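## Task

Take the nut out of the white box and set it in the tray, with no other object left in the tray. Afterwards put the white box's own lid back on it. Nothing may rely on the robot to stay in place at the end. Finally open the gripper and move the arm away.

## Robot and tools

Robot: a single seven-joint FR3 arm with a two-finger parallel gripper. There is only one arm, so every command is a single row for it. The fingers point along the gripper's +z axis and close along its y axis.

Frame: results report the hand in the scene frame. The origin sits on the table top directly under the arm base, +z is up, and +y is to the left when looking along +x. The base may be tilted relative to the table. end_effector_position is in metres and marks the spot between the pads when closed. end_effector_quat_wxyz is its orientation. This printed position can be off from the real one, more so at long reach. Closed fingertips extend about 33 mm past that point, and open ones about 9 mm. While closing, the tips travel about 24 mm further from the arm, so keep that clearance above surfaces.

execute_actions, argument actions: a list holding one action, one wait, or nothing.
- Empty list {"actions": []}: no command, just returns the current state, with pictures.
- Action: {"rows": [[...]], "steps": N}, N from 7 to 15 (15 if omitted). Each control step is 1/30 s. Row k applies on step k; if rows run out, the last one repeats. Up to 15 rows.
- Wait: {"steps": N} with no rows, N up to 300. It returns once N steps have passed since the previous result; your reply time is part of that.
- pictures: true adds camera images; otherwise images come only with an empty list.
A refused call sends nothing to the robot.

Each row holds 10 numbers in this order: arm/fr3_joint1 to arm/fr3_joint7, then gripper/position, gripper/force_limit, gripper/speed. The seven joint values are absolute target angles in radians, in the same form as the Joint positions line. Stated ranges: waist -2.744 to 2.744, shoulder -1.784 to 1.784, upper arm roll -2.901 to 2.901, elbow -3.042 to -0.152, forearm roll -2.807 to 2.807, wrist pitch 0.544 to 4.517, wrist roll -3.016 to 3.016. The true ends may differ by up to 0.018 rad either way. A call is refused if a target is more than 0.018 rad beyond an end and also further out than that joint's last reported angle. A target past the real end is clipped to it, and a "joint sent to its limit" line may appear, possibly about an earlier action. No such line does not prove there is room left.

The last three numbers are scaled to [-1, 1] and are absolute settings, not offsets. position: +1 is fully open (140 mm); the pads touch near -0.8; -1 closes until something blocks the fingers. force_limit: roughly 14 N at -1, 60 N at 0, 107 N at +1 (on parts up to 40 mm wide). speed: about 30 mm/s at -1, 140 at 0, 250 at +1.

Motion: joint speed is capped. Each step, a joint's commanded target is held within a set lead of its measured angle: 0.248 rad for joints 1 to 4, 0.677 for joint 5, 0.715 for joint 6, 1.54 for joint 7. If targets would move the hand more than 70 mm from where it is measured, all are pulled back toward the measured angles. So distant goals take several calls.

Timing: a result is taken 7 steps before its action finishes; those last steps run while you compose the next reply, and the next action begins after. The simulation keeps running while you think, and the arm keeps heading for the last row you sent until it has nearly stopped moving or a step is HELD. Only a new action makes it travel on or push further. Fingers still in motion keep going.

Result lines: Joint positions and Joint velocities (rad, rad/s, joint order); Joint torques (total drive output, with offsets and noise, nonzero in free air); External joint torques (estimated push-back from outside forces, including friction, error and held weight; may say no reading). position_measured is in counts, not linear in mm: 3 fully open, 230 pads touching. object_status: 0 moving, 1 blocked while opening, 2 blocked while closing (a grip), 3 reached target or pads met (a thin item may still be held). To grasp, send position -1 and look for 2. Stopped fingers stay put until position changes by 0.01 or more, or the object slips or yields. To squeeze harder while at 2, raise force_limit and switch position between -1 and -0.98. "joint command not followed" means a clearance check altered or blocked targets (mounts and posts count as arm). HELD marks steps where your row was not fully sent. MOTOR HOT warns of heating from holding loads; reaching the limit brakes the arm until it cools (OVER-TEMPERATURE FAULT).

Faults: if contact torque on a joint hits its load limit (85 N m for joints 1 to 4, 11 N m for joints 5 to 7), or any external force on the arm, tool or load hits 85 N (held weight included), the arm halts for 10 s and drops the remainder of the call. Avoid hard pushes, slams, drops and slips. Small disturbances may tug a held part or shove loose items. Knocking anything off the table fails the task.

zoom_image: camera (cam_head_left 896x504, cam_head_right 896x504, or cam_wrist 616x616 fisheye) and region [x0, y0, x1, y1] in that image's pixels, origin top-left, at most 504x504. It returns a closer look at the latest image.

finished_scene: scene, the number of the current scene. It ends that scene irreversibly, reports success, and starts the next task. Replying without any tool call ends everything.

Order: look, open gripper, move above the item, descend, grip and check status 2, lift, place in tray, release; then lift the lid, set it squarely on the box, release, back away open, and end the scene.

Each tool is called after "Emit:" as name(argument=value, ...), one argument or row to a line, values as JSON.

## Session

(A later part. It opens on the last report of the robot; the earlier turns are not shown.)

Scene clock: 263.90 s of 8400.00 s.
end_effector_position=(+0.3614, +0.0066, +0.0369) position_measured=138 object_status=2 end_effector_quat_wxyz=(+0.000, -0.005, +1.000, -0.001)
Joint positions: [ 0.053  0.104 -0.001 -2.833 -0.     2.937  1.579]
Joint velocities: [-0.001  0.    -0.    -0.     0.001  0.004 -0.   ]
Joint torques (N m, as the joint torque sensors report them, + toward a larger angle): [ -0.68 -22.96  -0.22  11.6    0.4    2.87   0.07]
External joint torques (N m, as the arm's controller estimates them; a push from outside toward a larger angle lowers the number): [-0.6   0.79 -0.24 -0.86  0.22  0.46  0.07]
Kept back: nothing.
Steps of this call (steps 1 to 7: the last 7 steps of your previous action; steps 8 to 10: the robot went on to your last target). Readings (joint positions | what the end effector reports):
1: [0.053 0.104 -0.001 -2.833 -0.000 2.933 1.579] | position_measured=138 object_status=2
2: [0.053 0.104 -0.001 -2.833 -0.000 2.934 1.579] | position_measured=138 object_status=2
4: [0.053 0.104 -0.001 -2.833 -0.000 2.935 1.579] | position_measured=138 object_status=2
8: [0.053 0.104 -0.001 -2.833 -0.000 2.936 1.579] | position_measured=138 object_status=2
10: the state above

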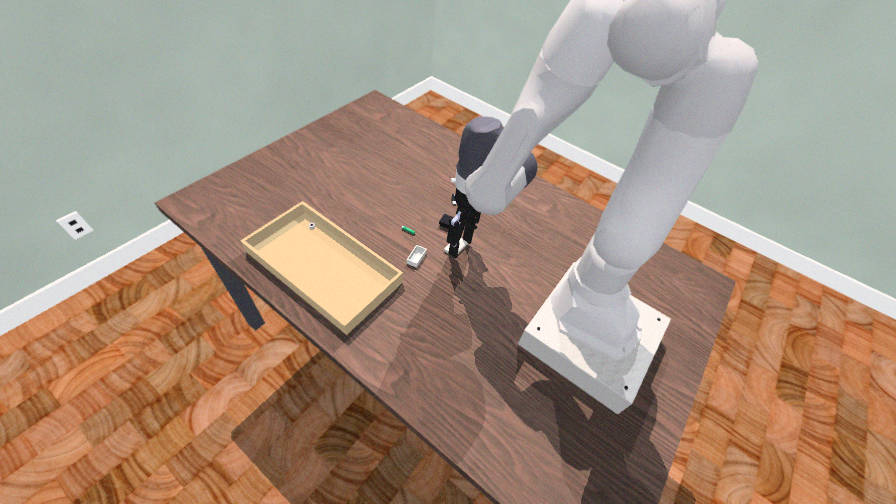

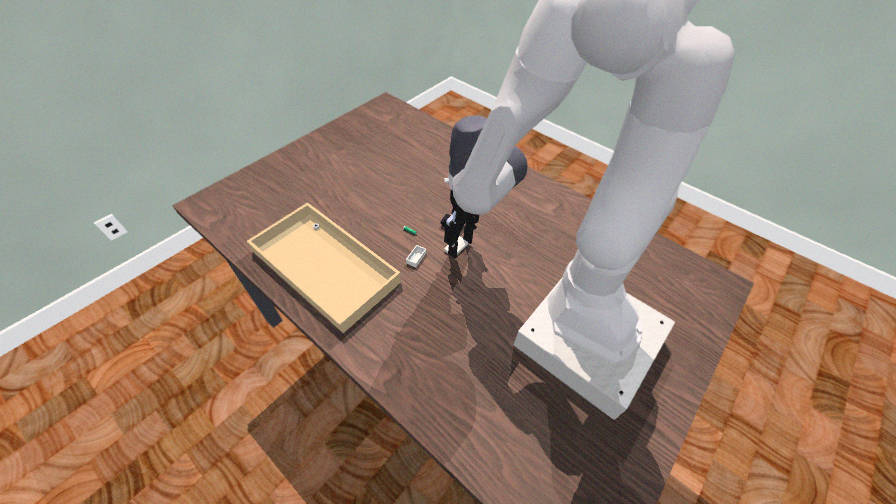

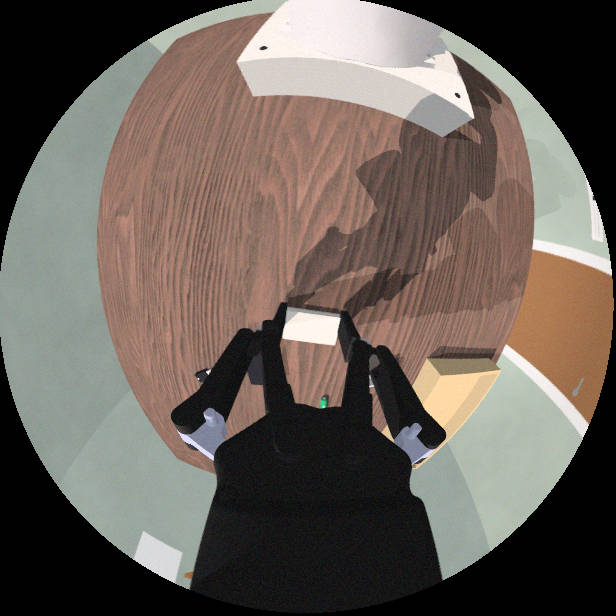

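Emit:
execute_actions(
  actions=[
    {"rows":[[0.05,0.106,0,-2.832,0,2.94,1.582,0.3,-0.3,-0.3]],"steps":15},
  ],
)

Emit:
execute_actions(
  actions=[
    {"rows":[[0.05,0.106,0,-2.832,0,2.94,1.582,0.3,-0.3,-0.3],[0.05,0.106,0,-2.832,0,2.94,1.582,0.3,-0.3,-0.3],[0.05,0.106,0,-2.832,0,2.94,1.582,0.3,-0.3,-0.3],[0.05,0.106,0,-2.832,0,2.94,1.582,0.3,-0.3,-0.3],[0.05,-0.02,0,-2.845,0,2.825,1.582,0.3,-0.3,-0.3]],"steps":15},
  ],
)

Emit:
execute_actions(
  actions=[
    {"rows":[[0.275,0.08,0,-2.625,0,2.705,1.582,0.3,-0.3,0]],"steps":15},
  ],
)

Emit:
execute_actions(
  actions=[
    {"rows":[[0.275,0.10,0,-2.625,0,2.725,1.582,0.3,-0.3,0]],"steps":15},
  ],
)

Emit:
execute_actions(
  actions=[
    {"steps":10},
  ],
  pictures=true,
)

Emit:
zoom_image(
  camera="cam_wrist",
  region=[240,260,380,400],
)

Scene clock: 265.10 s of 8400.00 s.
end_effector_position=(+0.3616, +0.0066, +0.0369) position_measured=100 object_status=0 end_effector_quat_wxyz=(+0.001, -0.005, +1.000, -0.001)
Joint positions: [ 0.053  0.105 -0.001 -2.833 -0.     2.938  1.579]
Joint velocities: [-0.     0.     0.001 -0.001 -0.001  0.001  0.002]
Joint torques (N m, as the joint torque sensors report them, + toward a larger angle): [ -0.85 -22.13   0.34  12.71   0.3    2.73   0.1 ]
External joint torques (N m, as the arm's controller estimates them; a push from outside toward a larger angle lowers the number): [-0.78  1.7   0.31  0.19  0.13  0.31  0.1 ]
Steps of this call (steps 1 to 15: the robot went on to your last target; steps 16 to 28: nothing new was sent; steps 29 to 36: the first 8 steps of this action). Readings (joint positions | what the end effector reports):
29: [0.053 0.104 -0.001 -2.833 -0.000 2.937 1.579] | position_measured=138 object_status=0
30: [0.053 0.104 -0.001 -2.833 -0.000 2.938 1.579] | position_measured=138 object_status=0
32: [0.053 0.105 -0.001 -2.833 -0.000 2.938 1.579] | position_measured=123 object_status=0
36: the state above

Scene clock: 265.60 s of 8400.00 s.
end_effector_position=(+0.3717, +0.0068, +0.0649) position_measured=91 object_status=3 end_effector_quat_wxyz=(+0.016, -0.005, +1.000, -0.001)
Joint positions: [ 0.052  0.007 -0.001 -2.842 -0.     2.879  1.579]
Joint velocities: [ 0.001 -0.466 -0.     0.028 -0.    -0.268  0.   ]
Joint torques (N m, as the joint torque sensors report them, + toward a larger angle): [ -0.43 -15.08  -0.01   9.69   0.42   1.01   0.09]
External joint torques (N m, as the arm's controller estimates them; a push from outside toward a larger angle lowers the number): [-0.28 -1.26  0.14  0.05  0.14 -0.48  0.09]
Steps of this call (steps 1 to 7: the last 7 steps of your previous action; steps 8 to 15: the first 8 steps of this action). Readings (joint positions | what the end effector reports):
8: [0.053 0.105 -0.001 -2.833 -0.000 2.938 1.579] | position_measured=91 object_status=3
9: [0.053 0.105 -0.001 -2.833 -0.000 2.938 1.579] | position_measured=91 object_status=3
11: [0.053 0.105 -0.001 -2.833 -0.000 2.938 1.579] | position_measured=91 object_status=3
15: the state above

Scene clock: 266.10 s of 8400.00 s.
end_effector_position=(+0.4287, +0.1037, +0.0899) position_measured=91 object_status=3 end_effector_quat_wxyz=(+0.019, -0.114, +0.993, +0.001)
Joint positions: [ 0.265  0.071  0.005 -2.636  0.001  2.744  1.579]
Joint velocities: [ 0.189  0.074  0.006  0.156  0.001 -0.202  0.   ]
Joint torques (N m, as the joint torque sensors report them, + toward a larger angle): [ -1.97 -24.22  -4.02  14.45   0.22   1.83   0.04]
External joint torques (N m, as the arm's controller estimates them; a push from outside toward a larger angle lowers the number): [ 2.77  1.47  0.49  0.21 -0.52 -0.28  0.04]
Steps of this call (steps 1 to 7: the last 7 steps of your previous action; steps 8 to 15: the first 8 steps of this action). Readings (joint positions | what the end effector reports):
8: [0.077 -0.004 -0.011 -2.819 0.001 2.824 1.579] | position_measured=91 object_status=3
9: [0.116 0.017 -0.011 -2.778 0.001 2.810 1.579] | position_measured=91 object_status=3
11: [0.192 0.049 -0.007 -2.701 0.001 2.781 1.579] | position_measured=91 object_status=3
15: the state above

Scene clock: 266.60 s of 8400.00 s.
end_effector_position=(+0.4186, +0.1029, +0.0789) position_measured=91 object_status=3 end_effector_quat_wxyz=(-0.001, -0.116, +0.993, -0.001)
Joint positions: [ 0.272  0.098  0.001 -2.626  0.001  2.721  1.579]
Joint velocities: [-0.     0.003  0.    -0.001  0.     0.009  0.   ]
Joint torques (N m, as the joint torque sensors report them, + toward a larger angle): [  2.17 -26.61  -0.47  16.15   0.18   2.85   0.04]
External joint torques (N m, as the arm's controller estimates them; a push from outside toward a larger angle lowers the number): [ 2.25  1.11 -0.5  -0.37 -0.15  0.42  0.04]
Steps of this call (steps 1 to 7: the last 7 steps of your previous action; steps 8 to 15: the first 8 steps of this action). Readings (joint positions | what the end effector reports):
8: [0.272 0.081 0.002 -2.627 0.001 2.717 1.579] | position_measured=91 object_status=3
9: [0.272 0.086 0.001 -2.626 0.001 2.719 1.579] | position_measured=91 object_status=3
11: [0.272 0.094 0.001 -2.626 0.001 2.720 1.579] | position_measured=91 object_status=3
15: the state above

Scene clock: 266.93 s of 8400.00 s.
end_effector_position=(+0.4190, +0.1029, +0.0789) position_measured=91 object_status=3 end_effector_quat_wxyz=(-0.000, -0.116, +0.993, -0.001)
Joint positions: [ 0.272  0.098  0.001 -2.626  0.001  2.722  1.579]
Joint velocities: [ 0.001 -0.001 -0.001  0.001  0.     0.    -0.002]
Joint torques (N m, as the joint torque sensors report them, + toward a larger angle): [  2.21 -26.19  -1.28  16.27   0.17   2.81   0.13]
External joint torques (N m, as the arm's controller estimates them; a push from outside toward a larger angle lowers the number): [ 2.27  1.31 -1.32 -0.13 -0.17  0.4   0.13]
Kept back: nothing.
Steps of this call (steps 1 to 7: the last 7 steps of your previous action; steps 8 to 10: the robot went on to your last target). Readings (joint positions | what the end effector reports):
1: [0.272 0.098 0.001 -2.626 0.001 2.721 1.579] | position_measured=91 object_status=3
2: [0.272 0.098 0.001 -2.626 0.001 2.721 1.579] | position_measured=91 object_status=3
4: [0.272 0.098 0.001 -2.626 0.001 2.722 1.579] | position_measured=91 object_status=3
8: [0.272 0.098 0.001 -2.626 0.001 2.722 1.579] | position_measured=91 object_status=3
10: the state above

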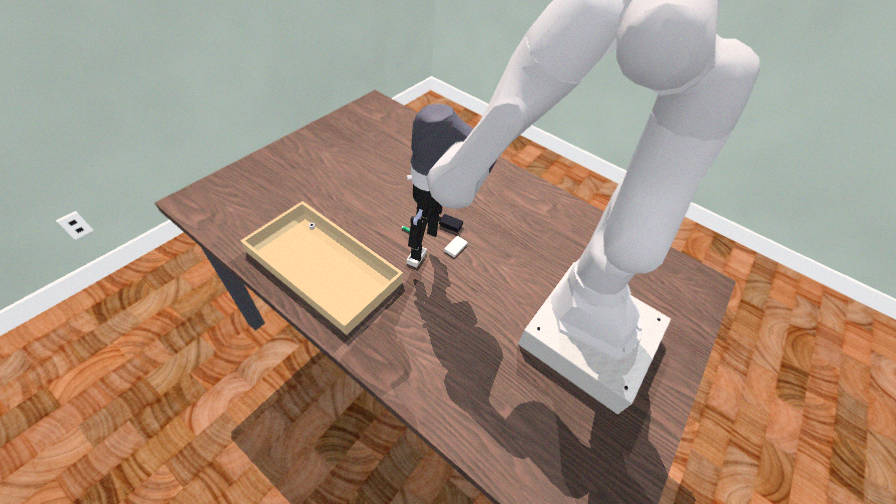

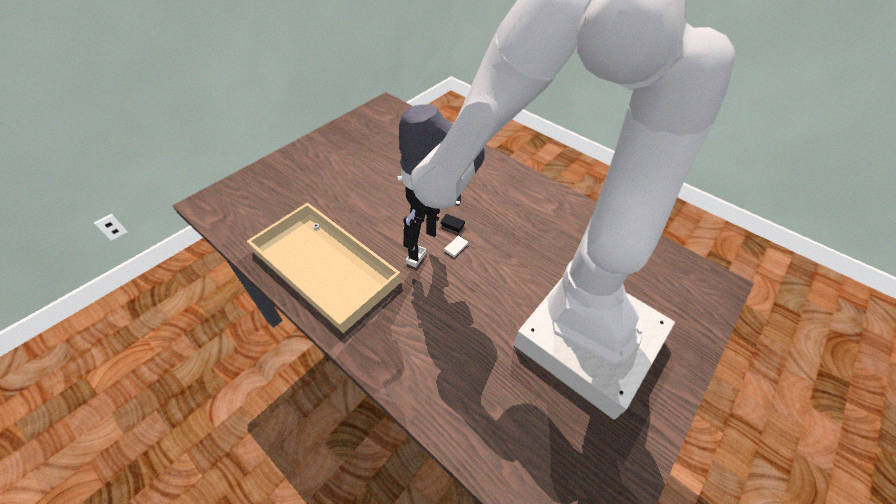

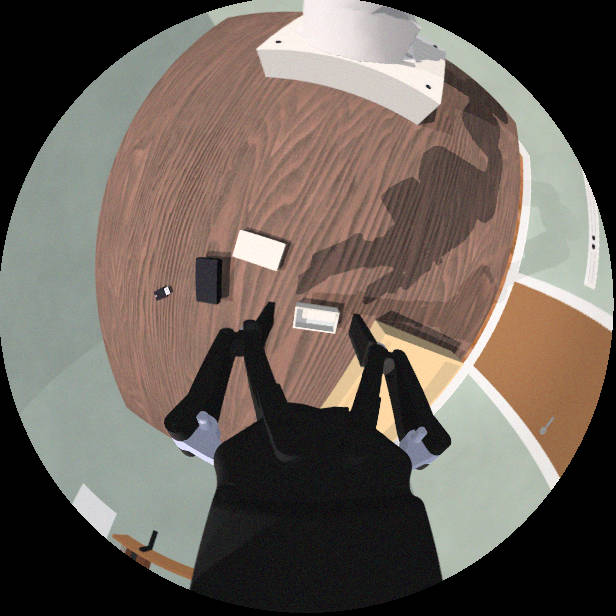

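Region (240, 260, 380, 400) of cam_wrist's 616x616 image, scaled by 3.600, with more detail than that image has.

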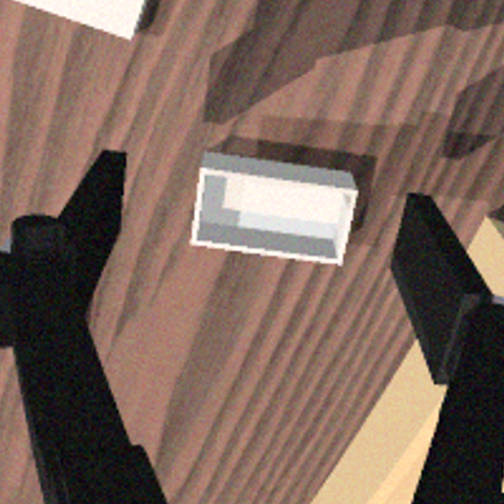

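Emit:
execute_actions(
  actions=[
    {"rows":[[0.275,0.16,0,-2.62,0,2.785,1.582,0.3,-0.6,0],[0.275,0.16,0,-2.62,0,2.785,1.582,0.3,-0.6,0],[0.275,0.16,0,-2.62,0,2.785,1.582,0.3,-0.6,0],[0.275,0.16,0,-2.62,0,2.785,1.582,0.3,-0.6,0],[0.275,0.22,0,-2.616,0,2.838,1.582,0.3,-0.6,0]],"steps":15},
  ],
)

Emit:
execute_actions(
  actions=[
    {"rows":[[0.275,0.22,0,-2.616,0,2.838,1.582,0.3,-0.6,0],[0.275,0.22,0,-2.616,0,2.838,1.582,0.3,-0.6,0],[0.275,0.22,0,-2.616,0,2.838,1.582,0.3,-0.6,0],[0.275,0.22,0,-2.616,0,2.838,1.582,0.3,-0.6,0],[0.275,0.22,0,-2.616,0,2.838,1.582,-0.3,-0.6,-0.1]],"steps":15},
  ],
)

Emit:
execute_actions(
  actions=[
    {"rows":[[0.275,0.22,0,-2.616,0,2.838,1.582,-0.3,-0.6,-0.1]],"steps":15},
  ],
)

Emit:
execute_actions(
  actions=[
    {"rows":[[0.275,0.22,0,-2.616,0,2.838,1.582,0.2,-0.6,-0.3]],"steps":15},
  ],
)

Emit:
execute_actions(
  actions=[
    {"rows":[[0.275,0.22,0,-2.616,0,2.838,1.582,0.2,-0.6,-0.3],[0.275,0.22,0,-2.616,0,2.838,1.582,0.2,-0.6,-0.3],[0.275,0.22,0,-2.616,0,2.838,1.582,0.2,-0.6,-0.3],[0.275,0.10,0,-2.625,0,2.725,1.582,0.2,-0.6,-0.3]],"steps":15},
  ],
)

Emit:
execute_actions(
  actions=[
    {"rows":[[0.275,0.10,0,-2.625,0,2.725,0.008,0.1,-0.6,0]],"steps":15},
  ],
)

Emit:
execute_actions(
  actions=[
    {"rows":[[0.275,0.10,0,-2.625,0,2.725,0.008,0.1,-0.6,0]],"steps":15},
  ],
)

Emit:
execute_actions(
  actions=[
    {"rows":[[0.275,0.16,0,-2.62,0,2.785,0.008,0.1,-0.6,0],[0.275,0.16,0,-2.62,0,2.785,0.008,0.1,-0.6,0],[0.275,0.16,0,-2.62,0,2.785,0.008,0.1,-0.6,0],[0.275,0.16,0,-2.62,0,2.785,0.008,0.1,-0.6,0],[0.275,0.16,0,-2.62,0,2.785,0.008,0.1,-0.6,0],[0.275,0.22,0,-2.616,0,2.838,0.008,0.1,-0.6,0]],"steps":15},
  ],
)

Emit:
execute_actions(
  actions=[
    {"steps":15},
  ],
  pictures=true,
)

Scene clock: 268.13 s of 8400.00 s.
end_effector_position=(+0.4116, +0.1010, +0.0419) position_measured=91 object_status=3 end_effector_quat_wxyz=(-0.012, -0.116, +0.993, -0.003)
Joint positions: [ 0.273  0.206  0.001 -2.617  0.001  2.798  1.579]
Joint velocities: [ 0.     0.266 -0.    -0.012  0.001  0.202 -0.   ]
Joint torques (N m, as the joint torque sensors report them, + toward a larger angle): [  2.14 -34.39  -0.85  15.38   0.01   3.31   0.09]
External joint torques (N m, as the arm's controller estimates them; a push from outside toward a larger angle lowers the number): [ 2.23  0.8  -0.98 -2.24 -0.25  0.35  0.08]
Steps of this call (steps 1 to 15: the robot went on to your last target; steps 16 to 28: nothing new was sent; steps 29 to 36: the first 8 steps of this action). Readings (joint positions | what the end effector reports):
29: [0.272 0.107 0.001 -2.623 0.001 2.732 1.579] | position_measured=91 object_status=3
30: [0.272 0.122 0.001 -2.620 0.001 2.742 1.579] | position_measured=91 object_status=3
32: [0.272 0.146 0.001 -2.621 0.001 2.755 1.579] | position_measured=91 object_status=3
36: the state above

Scene clock: 268.63 s of 8400.00 s.
end_effector_position=(+0.4180, +0.1026, +0.0393) position_measured=110 object_status=0 end_effector_quat_wxyz=(-0.001, -0.116, +0.993, -0.001)
Joint positions: [ 0.273  0.219  0.001 -2.618  0.001  2.834  1.579]
Joint velocities: [-0.     0.     0.     0.001 -0.     0.012 -0.   ]
Joint torques (N m, as the joint torque sensors report them, + toward a larger angle): [  2.39 -28.47  -0.26  14.41   0.09   2.79   0.12]
External joint torques (N m, as the arm's controller estimates them; a push from outside toward a larger angle lowers the number): [ 2.4   0.94 -0.48  0.02 -0.16  0.39  0.12]
Steps of this call (steps 1 to 7: the last 7 steps of your previous action; steps 8 to 15: the first 8 steps of this action). Readings (joint positions | what the end effector reports):
8: [0.273 0.219 0.001 -2.618 0.001 2.827 1.579] | position_measured=91 object_status=3
9: [0.273 0.219 0.001 -2.618 0.001 2.829 1.579] | position_measured=91 object_status=3
11: [0.273 0.219 0.001 -2.618 0.001 2.831 1.579] | position_measured=91 object_status=3
15: the state above

Scene clock: 269.13 s of 8400.00 s.
end_effector_position=(+0.4188, +0.1028, +0.0397) position_measured=143 object_status=2 end_effector_quat_wxyz=(+0.000, -0.116, +0.993, -0.001)
Joint positions: [ 0.273  0.218  0.001 -2.617  0.001  2.835  1.579]
Joint velocities: [0.    0.001 0.    0.    0.001 0.    0.001]
Joint torques (N m, as the joint torque sensors report them, + toward a larger angle): [  2.11 -28.07   0.02  14.41   0.12   2.98   0.04]
External joint torques (N m, as the arm's controller estimates them; a push from outside toward a larger angle lowers the number): [ 2.17  1.35 -0.14  0.   -0.13  0.57  0.04]
Steps of this call (steps 1 to 7: the last 7 steps of your previous action; steps 8 to 15: the first 8 steps of this action). Readings (joint positions | what the end effector reports):
8: [0.273 0.218 0.001 -2.617 0.001 2.835 1.579] | position_measured=143 object_status=0
9: [0.273 0.218 0.001 -2.617 0.001 2.835 1.579] | position_measured=143 object_status=0
11: [0.273 0.218 0.001 -2.617 0.001 2.835 1.579] | position_measured=143 object_status=2
15: the state above

Scene clock: 269.63 s of 8400.00 s.
end_effector_position=(+0.4189, +0.1028, +0.0396) position_measured=105 object_status=0 end_effector_quat_wxyz=(+0.001, -0.116, +0.993, -0.001)
Joint positions: [ 0.273  0.219  0.001 -2.617  0.001  2.836  1.579]
Joint velocities: [ 0.    -0.    -0.001 -0.001 -0.001 -0.001  0.   ]
Joint torques (N m, as the joint torque sensors report them, + toward a larger angle): [  1.21 -28.12  -0.77  14.33   0.08   2.83   0.05]
External joint torques (N m, as the arm's controller estimates them; a push from outside toward a larger angle lowers the number): [ 1.3   1.27 -0.89 -0.01 -0.17  0.42  0.05]
Steps of this call (steps 1 to 7: the last 7 steps of your previous action; steps 8 to 15: the first 8 steps of this action). Readings (joint positions | what the end effector reports):
8: [0.273 0.218 0.001 -2.617 0.001 2.835 1.579] | position_measured=143 object_status=0
9: [0.273 0.219 0.001 -2.617 0.001 2.835 1.579] | position_measured=143 object_status=0
11: [0.273 0.219 0.001 -2.617 0.001 2.836 1.579] | position_measured=127 object_status=0
15: the state above

Scene clock: 270.13 s of 8400.00 s.
end_effector_position=(+0.4308, +0.1057, +0.0777) position_measured=104 object_status=3 end_effector_quat_wxyz=(+0.017, -0.116, +0.993, +0.001)
Joint positions: [ 0.273  0.114  0.001 -2.623  0.001  2.77   1.579]
Joint velocities: [-0.001 -0.303 -0.     0.034  0.001 -0.214 -0.002]
Joint torques (N m, as the joint torque sensors report them, + toward a larger angle): [  1.29 -20.92  -0.97  11.01   0.16   1.32   0.13]
External joint torques (N m, as the arm's controller estimates them; a push from outside toward a larger angle lowers the number): [ 1.45 -1.28 -0.9  -0.27 -0.17 -0.21  0.13]
Steps of this call (steps 1 to 7: the last 7 steps of your previous action; steps 8 to 15: the first 8 steps of this action). Readings (joint positions | what the end effector reports):
8: [0.273 0.219 0.001 -2.617 0.001 2.836 1.579] | position_measured=104 object_status=3
9: [0.273 0.219 0.001 -2.617 0.001 2.836 1.579] | position_measured=104 object_status=3
11: [0.273 0.203 0.001 -2.623 0.001 2.818 1.579] | position_measured=104 object_status=3
15: the state above

Scene clock: 270.63 s of 8400.00 s.
end_effector_position=(+0.4223, +0.1037, +0.0794) position_measured=117 object_status=0 end_effector_quat_wxyz=(+0.003, -0.535, +0.845, -0.002)
Joint positions: [ 0.273  0.101  0.001 -2.623  0.001  2.73   0.68 ]
Joint velocities: [ 0.    -0.001 -0.001  0.001  0.002 -0.014 -2.215]
Joint torques (N m, as the joint torque sensors report them, + toward a larger angle): [  2.2  -27.95  -0.63  14.43   0.14   2.36  -0.57]
External joint torques (N m, as the arm's controller estimates them; a push from outside toward a larger angle lowers the number): [ 2.26 -0.22 -0.67 -2.1  -0.19 -0.14 -0.6 ]
Steps of this call (steps 1 to 7: the last 7 steps of your previous action; steps 8 to 15: the first 8 steps of this action). Readings (joint positions | what the end effector reports):
8: [0.273 0.101 0.001 -2.623 0.001 2.737 1.452] | position_measured=104 object_status=0
9: [0.273 0.101 0.001 -2.623 0.001 2.735 1.303] | position_measured=109 object_status=0
11: [0.273 0.101 0.001 -2.623 0.001 2.732 1.048] | position_measured=117 object_status=0
15: the state above

Scene clock: 271.13 s of 8400.00 s.
end_effector_position=(+0.4216, +0.1035, +0.0792) position_measured=117 object_status=3 end_effector_quat_wxyz=(-0.001, +0.741, -0.671, +0.002)
Joint positions: [ 0.273  0.101  0.001 -2.623  0.001  2.728  0.141]
Joint velocities: [ 0.    -0.001 -0.001 -0.    -0.     0.    -0.427]
Joint torques (N m, as the joint torque sensors report them, + toward a larger angle): [  1.8  -28.06  -0.16  14.34   0.17   2.21  -0.3 ]
External joint torques (N m, as the arm's controller estimates them; a push from outside toward a larger angle lowers the number): [ 1.89 -0.34 -0.17 -2.17 -0.16 -0.3  -0.3 ]
Steps of this call (steps 1 to 7: the last 7 steps of your previous action; steps 8 to 15: the first 8 steps of this action). Readings (joint positions | what the end effector reports):
8: [0.273 0.101 0.001 -2.623 0.001 2.728 0.290] | position_measured=117 object_status=3
9: [0.273 0.101 0.001 -2.623 0.001 2.728 0.261] | position_measured=117 object_status=3
11: [0.273 0.101 0.001 -2.623 0.001 2.728 0.212] | position_measured=117 object_status=3
15: the state above

Scene clock: 271.63 s of 8400.00 s.
end_effector_position=(+0.4147, +0.1018, +0.0462) position_measured=117 object_status=3 end_effector_quat_wxyz=(+0.008, +0.775, -0.632, -0.004)
Joint positions: [ 0.273  0.196  0.001 -2.616  0.001  2.794  0.036]
Joint velocities: [ 0.001  0.382  0.    -0.011 -0.     0.23  -0.082]
Joint torques (N m, as the joint torque sensors report them, + toward a larger angle): [  2.25 -33.01  -0.4   15.03   0.06   3.23  -0.2 ]
External joint torques (N m, as the arm's controller estimates them; a push from outside toward a larger angle lowers the number): [ 2.26  1.77 -0.58 -1.68 -0.17  0.32 -0.2 ]
Steps of this call (steps 1 to 7: the last 7 steps of your previous action; steps 8 to 15: the first 8 steps of this action). Readings (joint positions | what the end effector reports):
8: [0.273 0.109 0.001 -2.621 0.001 2.736 0.065] | position_measured=117 object_status=3
9: [0.273 0.123 0.001 -2.619 0.001 2.746 0.059] | position_measured=117 object_status=3
11: [0.273 0.146 0.001 -2.620 0.001 2.757 0.050] | position_measured=117 object_status=3
15: the state above

Scene clock: 272.13 s of 8400.00 s.
end_effector_position=(+0.4206, +0.1032, +0.0406) position_measured=117 object_status=3 end_effector_quat_wxyz=(-0.000, +0.782, -0.624, +0.002)
Joint positions: [ 0.273  0.218  0.001 -2.614  0.001  2.834  0.016]
Joint velocities: [-0.001 -0.    -0.    -0.001  0.001  0.005 -0.017]
Joint torques (N m, as the joint torque sensors report them, + toward a larger angle): [  2.48 -27.8   -0.51  12.46   0.08   2.92  -0.21]
External joint torques (N m, as the arm's controller estimates them; a push from outside toward a larger angle lowers the number): [ 2.69  1.78 -0.52 -2.09 -0.18  0.42 -0.21]
Kept back: nothing.
Steps of this call (steps 1 to 7: the last 7 steps of your previous action; steps 8 to 15: the robot went on to your last target). Readings (joint positions | what the end effector reports):
1: [0.273 0.202 0.001 -2.615 0.001 2.806 0.034] | position_measured=117 object_status=3
2: [0.273 0.205 0.001 -2.613 0.001 2.813 0.031] | position_measured=117 object_status=3
4: [0.273 0.210 0.001 -2.613 0.001 2.823 0.027] | position_measured=117 object_status=3
8: [0.273 0.216 0.001 -2.613 0.001 2.831 0.022] | position_measured=117 object_status=3
15: the state above

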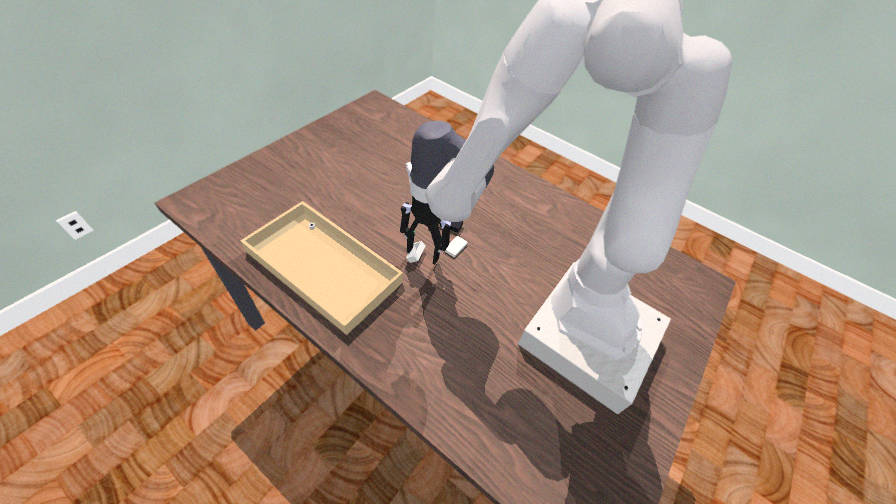

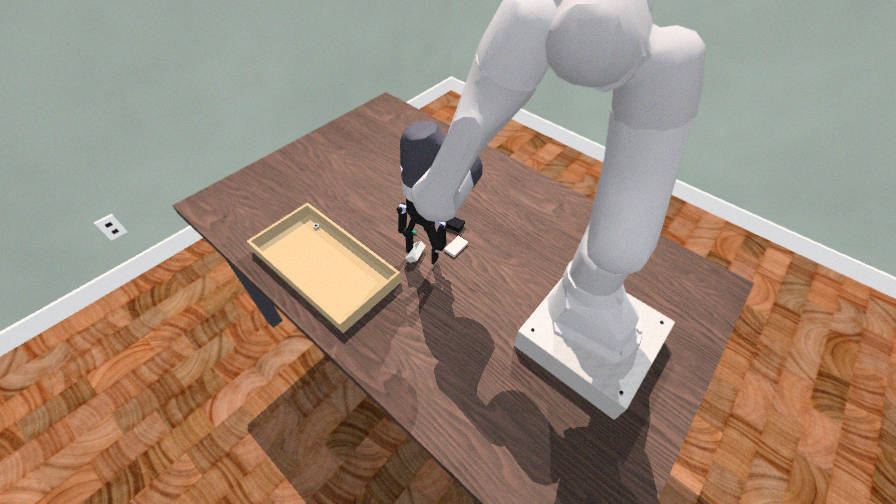

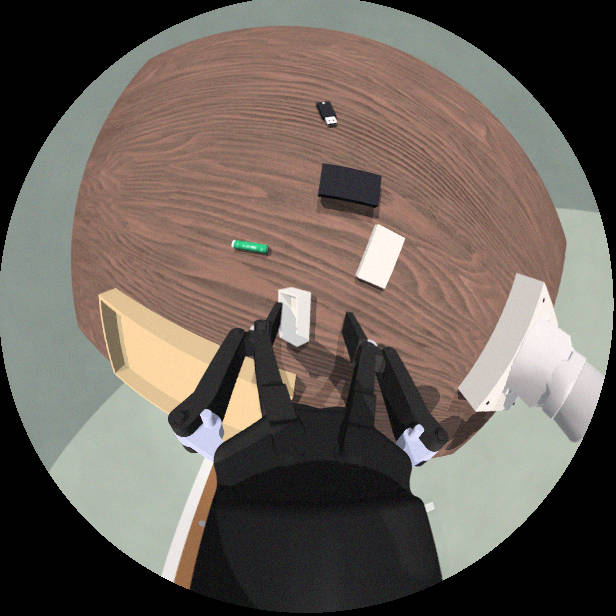

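Emit:
execute_actions(
  actions=[
    {"rows":[[0.275,0.10,0,-2.625,0,2.725,0.008,0.1,-0.6,0]],"steps":15},
  ],
)

Emit:
execute_actions(
  actions=[
    {"steps":15},
  ],
  pictures=true,
)

Emit:
zoom_image(
  camera="cam_wrist",
  region=[240,260,380,400],
)

Scene clock: 272.80 s of 8400.00 s.
end_effector_position=(+0.4298, +0.1055, +0.0817) position_measured=117 object_status=3 end_effector_quat_wxyz=(-0.011, +0.783, -0.622, +0.010)
Joint positions: [ 0.273  0.102  0.001 -2.622  0.001  2.752  0.012]
Joint velocities: [-0.001 -0.025  0.    -0.001  0.    -0.143 -0.001]
Joint torques (N m, as the joint torque sensors report them, + toward a larger angle): [  1.97 -27.69  -1.37  13.35   0.22   2.29  -0.31]
External joint torques (N m, as the arm's controller estimates them; a push from outside toward a larger angle lowers the number): [ 2.05 -1.3  -1.38 -2.31 -0.11 -0.16 -0.31]
Steps of this call (steps 1 to 12: the robot went on to your last target; steps 13 to 20: the first 8 steps of this action). Readings (joint positions | what the end effector reports):
13: [0.273 0.203 0.001 -2.620 0.001 2.818 0.012] | position_measured=117 object_status=3
14: [0.273 0.172 0.001 -2.625 0.001 2.799 0.012] | position_measured=117 object_status=3
16: [0.273 0.127 0.001 -2.623 0.001 2.777 0.012] | position_measured=117 object_status=3
20: the state above

Scene clock: 273.30 s of 8400.00 s.
end_effector_position=(+0.4220, +0.1036, +0.0793) position_measured=117 object_status=3 end_effector_quat_wxyz=(-0.001, +0.783, -0.622, +0.003)
Joint positions: [ 0.273  0.101  0.001 -2.623  0.001  2.729  0.011]
Joint velocities: [-0.     0.001 -0.     0.001 -0.    -0.008  0.   ]
Joint torques (N m, as the joint torque sensors report them, + toward a larger angle): [  1.6  -28.29  -0.1   14.3    0.15   2.3   -0.18]
External joint torques (N m, as the arm's controller estimates them; a push from outside toward a larger angle lowers the number): [ 1.71 -0.62 -0.09 -2.18 -0.18 -0.21 -0.18]
Kept back: nothing.
Steps of this call (steps 1 to 7: the last 7 steps of your previous action; steps 8 to 15: the robot went on to your last target). Readings (joint positions | what the end effector reports):
1: [0.273 0.101 0.001 -2.622 0.001 2.748 0.012] | position_measured=117 object_status=3
2: [0.273 0.101 0.001 -2.622 0.001 2.744 0.012] | position_measured=117 object_status=3
4: [0.273 0.101 0.001 -2.623 0.001 2.739 0.012] | position_measured=117 object_status=3
8: [0.273 0.101 0.001 -2.623 0.001 2.732 0.012] | position_measured=117 object_status=3
15: the state above

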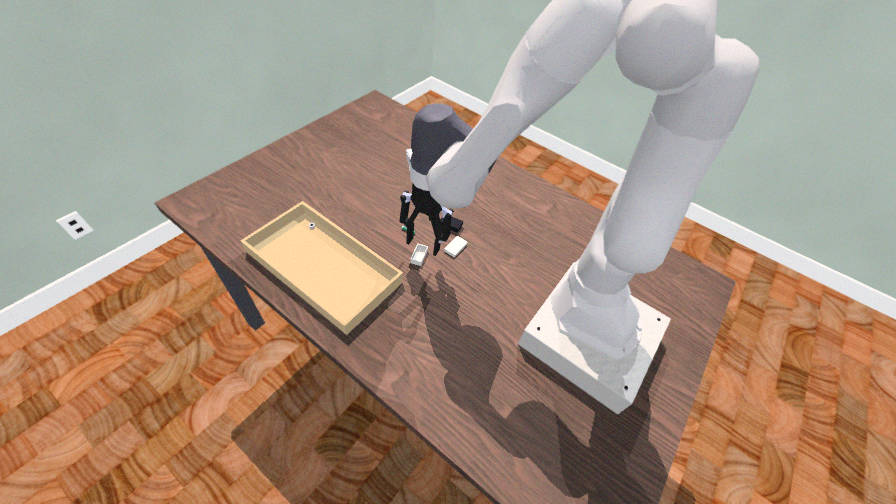

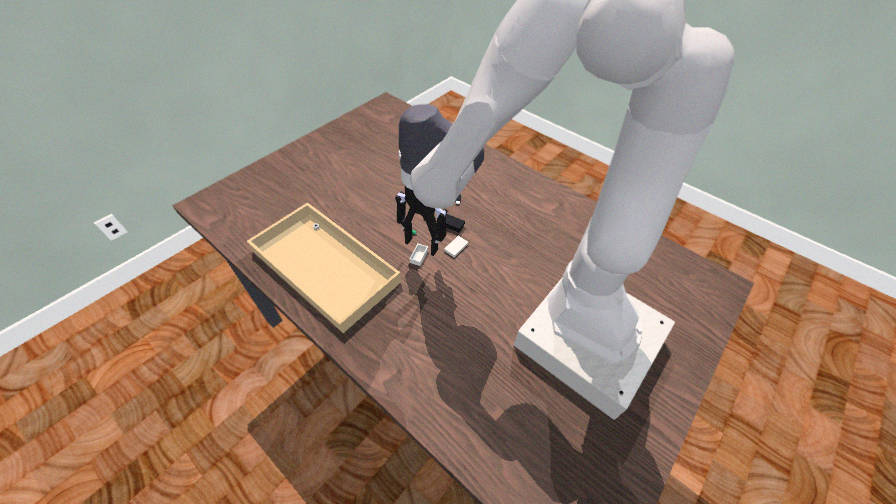

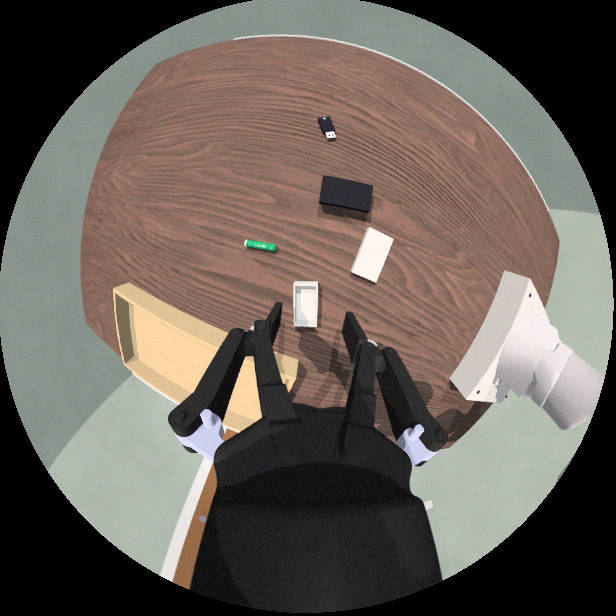

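Region (240, 260, 380, 400) of cam_wrist's 616x616 image, scaled by 3.600, with more detail than that image has.

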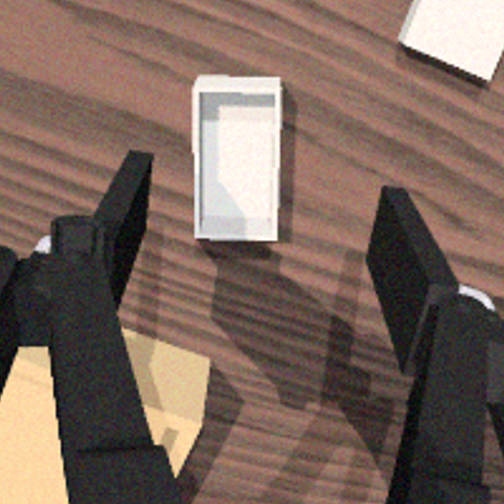

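Emit:
execute_actions(
  actions=[
    {"rows":[[0.275,0.126,0,-2.593,0,2.72,0.008,0.2,-0.6,0]],"steps":15},
  ],
)

Emit:
execute_actions(
  actions=[
    {"rows":[[0.275,0.18,0,-2.59,0,2.775,0.008,0.2,-0.6,0],[0.275,0.18,0,-2.59,0,2.775,0.008,0.2,-0.6,0],[0.275,0.18,0,-2.59,0,2.775,0.008,0.2,-0.6,0],[0.275,0.18,0,-2.59,0,2.775,0.008,0.2,-0.6,0],[0.275,0.18,0,-2.59,0,2.775,0.008,0.2,-0.6,0],[0.275,0.243,0,-2.585,0,2.83,0.008,0.2,-0.6,0]],"steps":15},
  ],
)

Emit:
execute_actions(
  actions=[
    {"steps":15},
  ],
  pictures=true,
)

Scene clock: 274.20 s of 8400.00 s.
end_effector_position=(+0.4298, +0.1056, +0.0777) position_measured=104 object_status=0 end_effector_quat_wxyz=(-0.001, +0.783, -0.622, +0.003)
Joint positions: [ 0.273  0.124  0.001 -2.596  0.001  2.724  0.011]
Joint velocities: [ 0.001  0.012  0.001  0.013  0.001 -0.007  0.   ]
Joint torques (N m, as the joint torque sensors report them, + toward a larger angle): [  1.78 -26.57  -1.09  16.9    0.15   2.33  -0.27]
External joint torques (N m, as the arm's controller estimates them; a push from outside toward a larger angle lowers the number): [ 1.74  2.01 -1.25  0.4  -0.16 -0.18 -0.27]
Steps of this call (steps 1 to 15: the robot went on to your last target; steps 16 to 19: nothing new was sent; steps 20 to 27: the first 8 steps of this action). Readings (joint positions | what the end effector reports):
20: [0.273 0.105 0.001 -2.618 0.001 2.726 0.011] | position_measured=117 object_status=0
21: [0.273 0.112 0.001 -2.610 0.001 2.726 0.011] | position_measured=111 object_status=0
23: [0.273 0.120 0.001 -2.601 0.001 2.725 0.011] | position_measured=104 object_status=0
27: the state above

Scene clock: 274.70 s of 8400.00 s.
end_effector_position=(+0.4242, +0.1041, +0.0450) position_measured=104 object_status=3 end_effector_quat_wxyz=(+0.007, +0.783, -0.622, -0.004)
Joint positions: [ 0.273  0.217  0.001 -2.586  0.001  2.786  0.011]
Joint velocities: [-0.001  0.401  0.    -0.008  0.001  0.229  0.001]
Joint torques (N m, as the joint torque sensors report them, + toward a larger angle): [  2.3  -34.01  -0.23  15.16   0.16   3.35  -0.24]
External joint torques (N m, as the arm's controller estimates them; a push from outside toward a larger angle lowers the number): [ 2.38  1.75 -0.36 -1.47 -0.09  0.43 -0.24]
Steps of this call (steps 1 to 7: the last 7 steps of your previous action; steps 8 to 15: the first 8 steps of this action). Readings (joint positions | what the end effector reports):
8: [0.273 0.132 0.001 -2.593 0.001 2.731 0.011] | position_measured=104 object_status=3
9: [0.273 0.146 0.001 -2.590 0.001 2.739 0.011] | position_measured=104 object_status=3
11: [0.273 0.167 0.001 -2.590 0.001 2.750 0.011] | position_measured=104 object_status=3
15: the state above

Scene clock: 275.20 s of 8400.00 s.
end_effector_position=(+0.4271, +0.1048, +0.0374) position_measured=104 object_status=3 end_effector_quat_wxyz=(+0.002, +0.783, -0.622, +0.000)
Joint positions: [ 0.273  0.242  0.001 -2.586  0.001  2.825  0.011]
Joint velocities: [ 0.     0.001 -0.001 -0.     0.001  0.014  0.001]
Joint torques (N m, as the joint torque sensors report them, + toward a larger angle): [  2.17 -29.18  -1.17  14.26   0.19   2.82  -0.32]
External joint torques (N m, as the arm's controller estimates them; a push from outside toward a larger angle lowers the number): [ 2.32  1.24 -1.25 -0.41 -0.07  0.32 -0.32]
Kept back: nothing.
Steps of this call (steps 1 to 7: the last 7 steps of your previous action; steps 8 to 15: the robot went on to your last target). Readings (joint positions | what the end effector reports):
1: [0.273 0.228 0.001 -2.586 0.001 2.793 0.011] | position_measured=104 object_status=3
2: [0.273 0.235 0.001 -2.586 0.001 2.798 0.011] | position_measured=104 object_status=3
4: [0.273 0.241 0.001 -2.586 0.001 2.807 0.011] | position_measured=104 object_status=3
8: [0.273 0.242 0.001 -2.586 0.001 2.818 0.011] | position_measured=104 object_status=3
15: the state above

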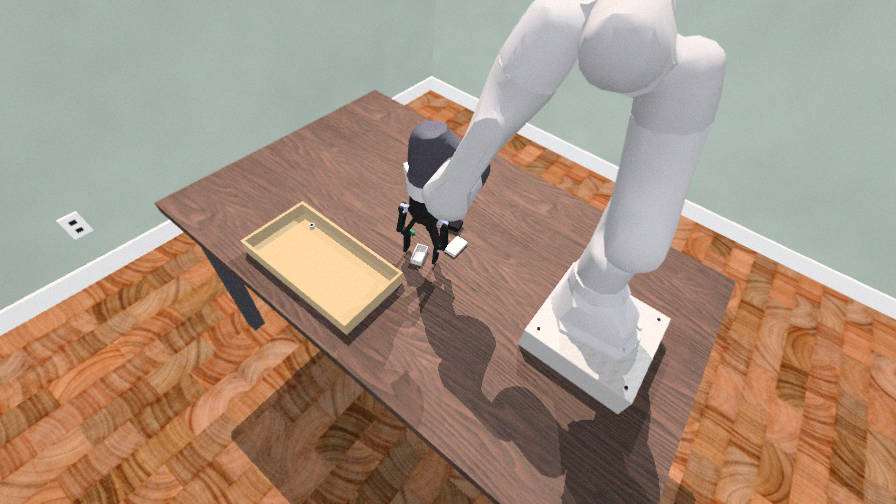

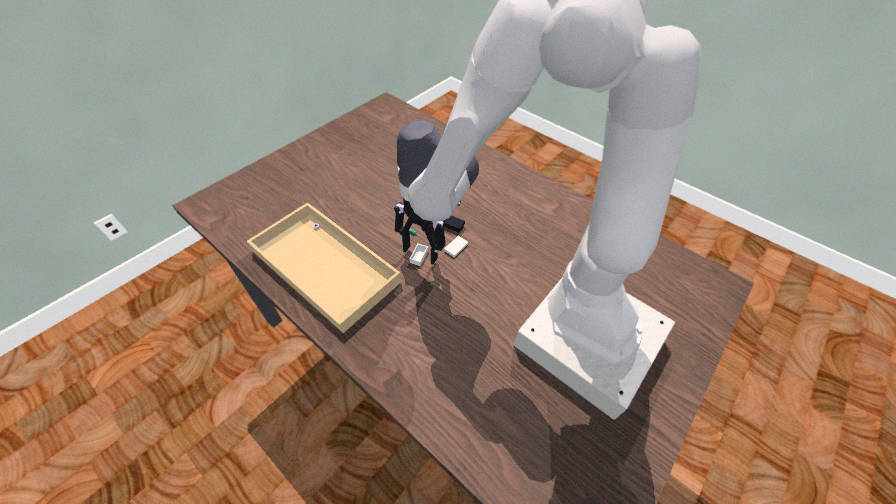

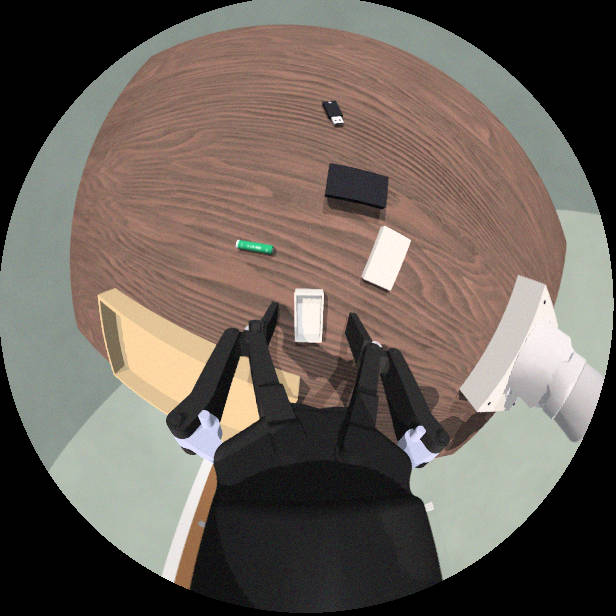

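Emit:
execute_actions(
  actions=[
    {"rows":[[0.275,0.243,0,-2.585,0,2.83,0.008,-0.6,-0.6,-0.2]],"steps":15},
  ],
)

Emit:
execute_actions(
  actions=[
    {"steps":75},
  ],
  pictures=true,
)

Scene clock: 277.30 s of 8400.00 s.
end_effector_position=(+0.4279, +0.1050, +0.0376) position_measured=147 object_status=0 end_effector_quat_wxyz=(+0.000, +0.783, -0.622, +0.001)
Joint positions: [ 0.273  0.242  0.001 -2.586  0.001  2.828  0.011]
Joint velocities: [-0.     0.001 -0.     0.001  0.001  0.002  0.001]
Joint torques (N m, as the joint torque sensors report them, + toward a larger angle): [  1.85 -28.76  -1.12  13.97   0.08   2.91  -0.24]
External joint torques (N m, as the arm's controller estimates them; a push from outside toward a larger angle lowers the number): [ 1.99  1.73 -1.21 -0.75 -0.18  0.39 -0.24]
Steps of this call (steps 1 to 15: the robot went on to your last target; steps 16 to 55: nothing new was sent; steps 56 to 63: the first 8 steps of this action). Readings (joint positions | what the end effector reports):
56: [0.273 0.242 0.001 -2.586 0.001 2.828 0.011] | position_measured=104 object_status=0
57: [0.273 0.242 0.001 -2.586 0.001 2.828 0.011] | position_measured=108 object_status=0
59: [0.273 0.242 0.001 -2.586 0.001 2.828 0.011] | position_measured=121 object_status=0
63: the state above

Scene clock: 279.80 s of 8400.00 s.
end_effector_position=(+0.4284, +0.1051, +0.0379) position_measured=185 object_status=2 end_effector_quat_wxyz=(+0.000, +0.783, -0.622, +0.002)
Joint positions: [ 0.273  0.242  0.001 -2.586  0.001  2.828  0.011]
Joint velocities: [ 0.    -0.     0.001 -0.001 -0.     0.001  0.001]
Joint torques (N m, as the joint torque sensors report them, + toward a larger angle): [  1.73 -30.67  -0.84  13.68   0.09   2.79  -0.23]
External joint torques (N m, as the arm's controller estimates them; a push from outside toward a larger angle lowers the number): [ 1.73 -0.24 -1.07 -0.98 -0.15  0.29 -0.23]
Kept back: nothing.
Steps of this call (steps 1 to 7: the last 7 steps of your previous action; steps 8 to 15: the robot went on to your last target; steps 16 to 75: nothing new was sent). Readings (joint positions | what the end effector reports):
1: [0.273 0.242 0.001 -2.586 0.001 2.828 0.011] | position_measured=153 object_status=0
2: [0.273 0.242 0.001 -2.586 0.001 2.828 0.011] | position_measured=159 object_status=0
4: [0.273 0.242 0.001 -2.586 0.001 2.828 0.011] | position_measured=172 object_status=0
8: [0.273 0.242 0.001 -2.586 0.001 2.828 0.011] | position_measured=185 object_status=0
75: the state above
The arm was judged still, so your last target was given up. Only a new action makes it travel on or press farther. Fingers that are still opening or closing keep moving.

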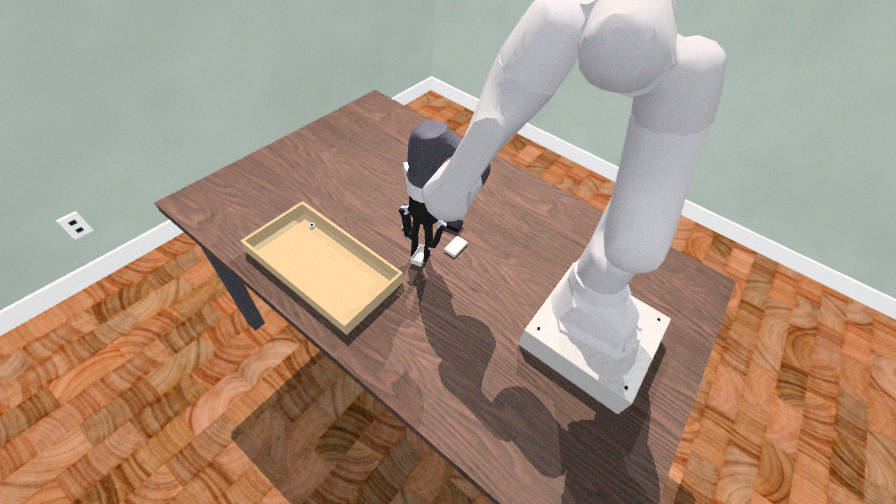

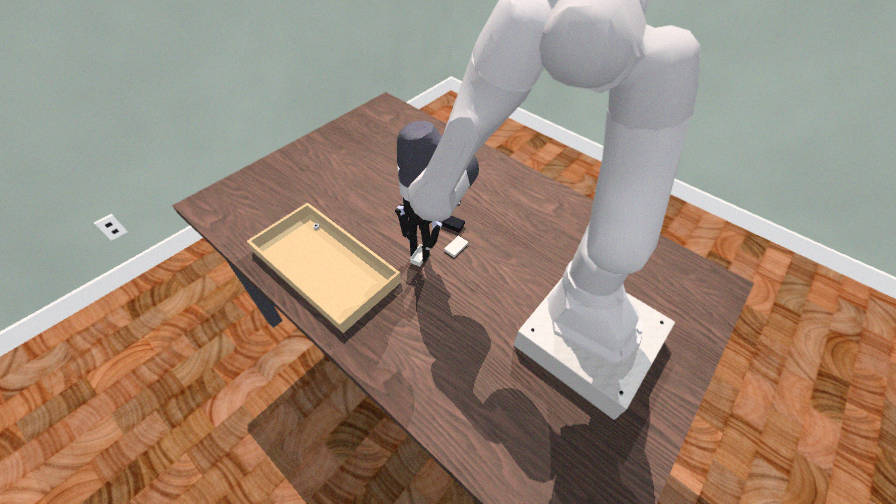

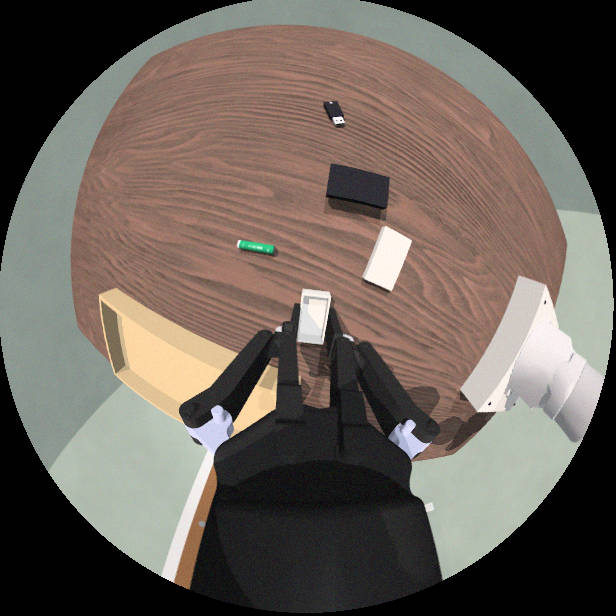

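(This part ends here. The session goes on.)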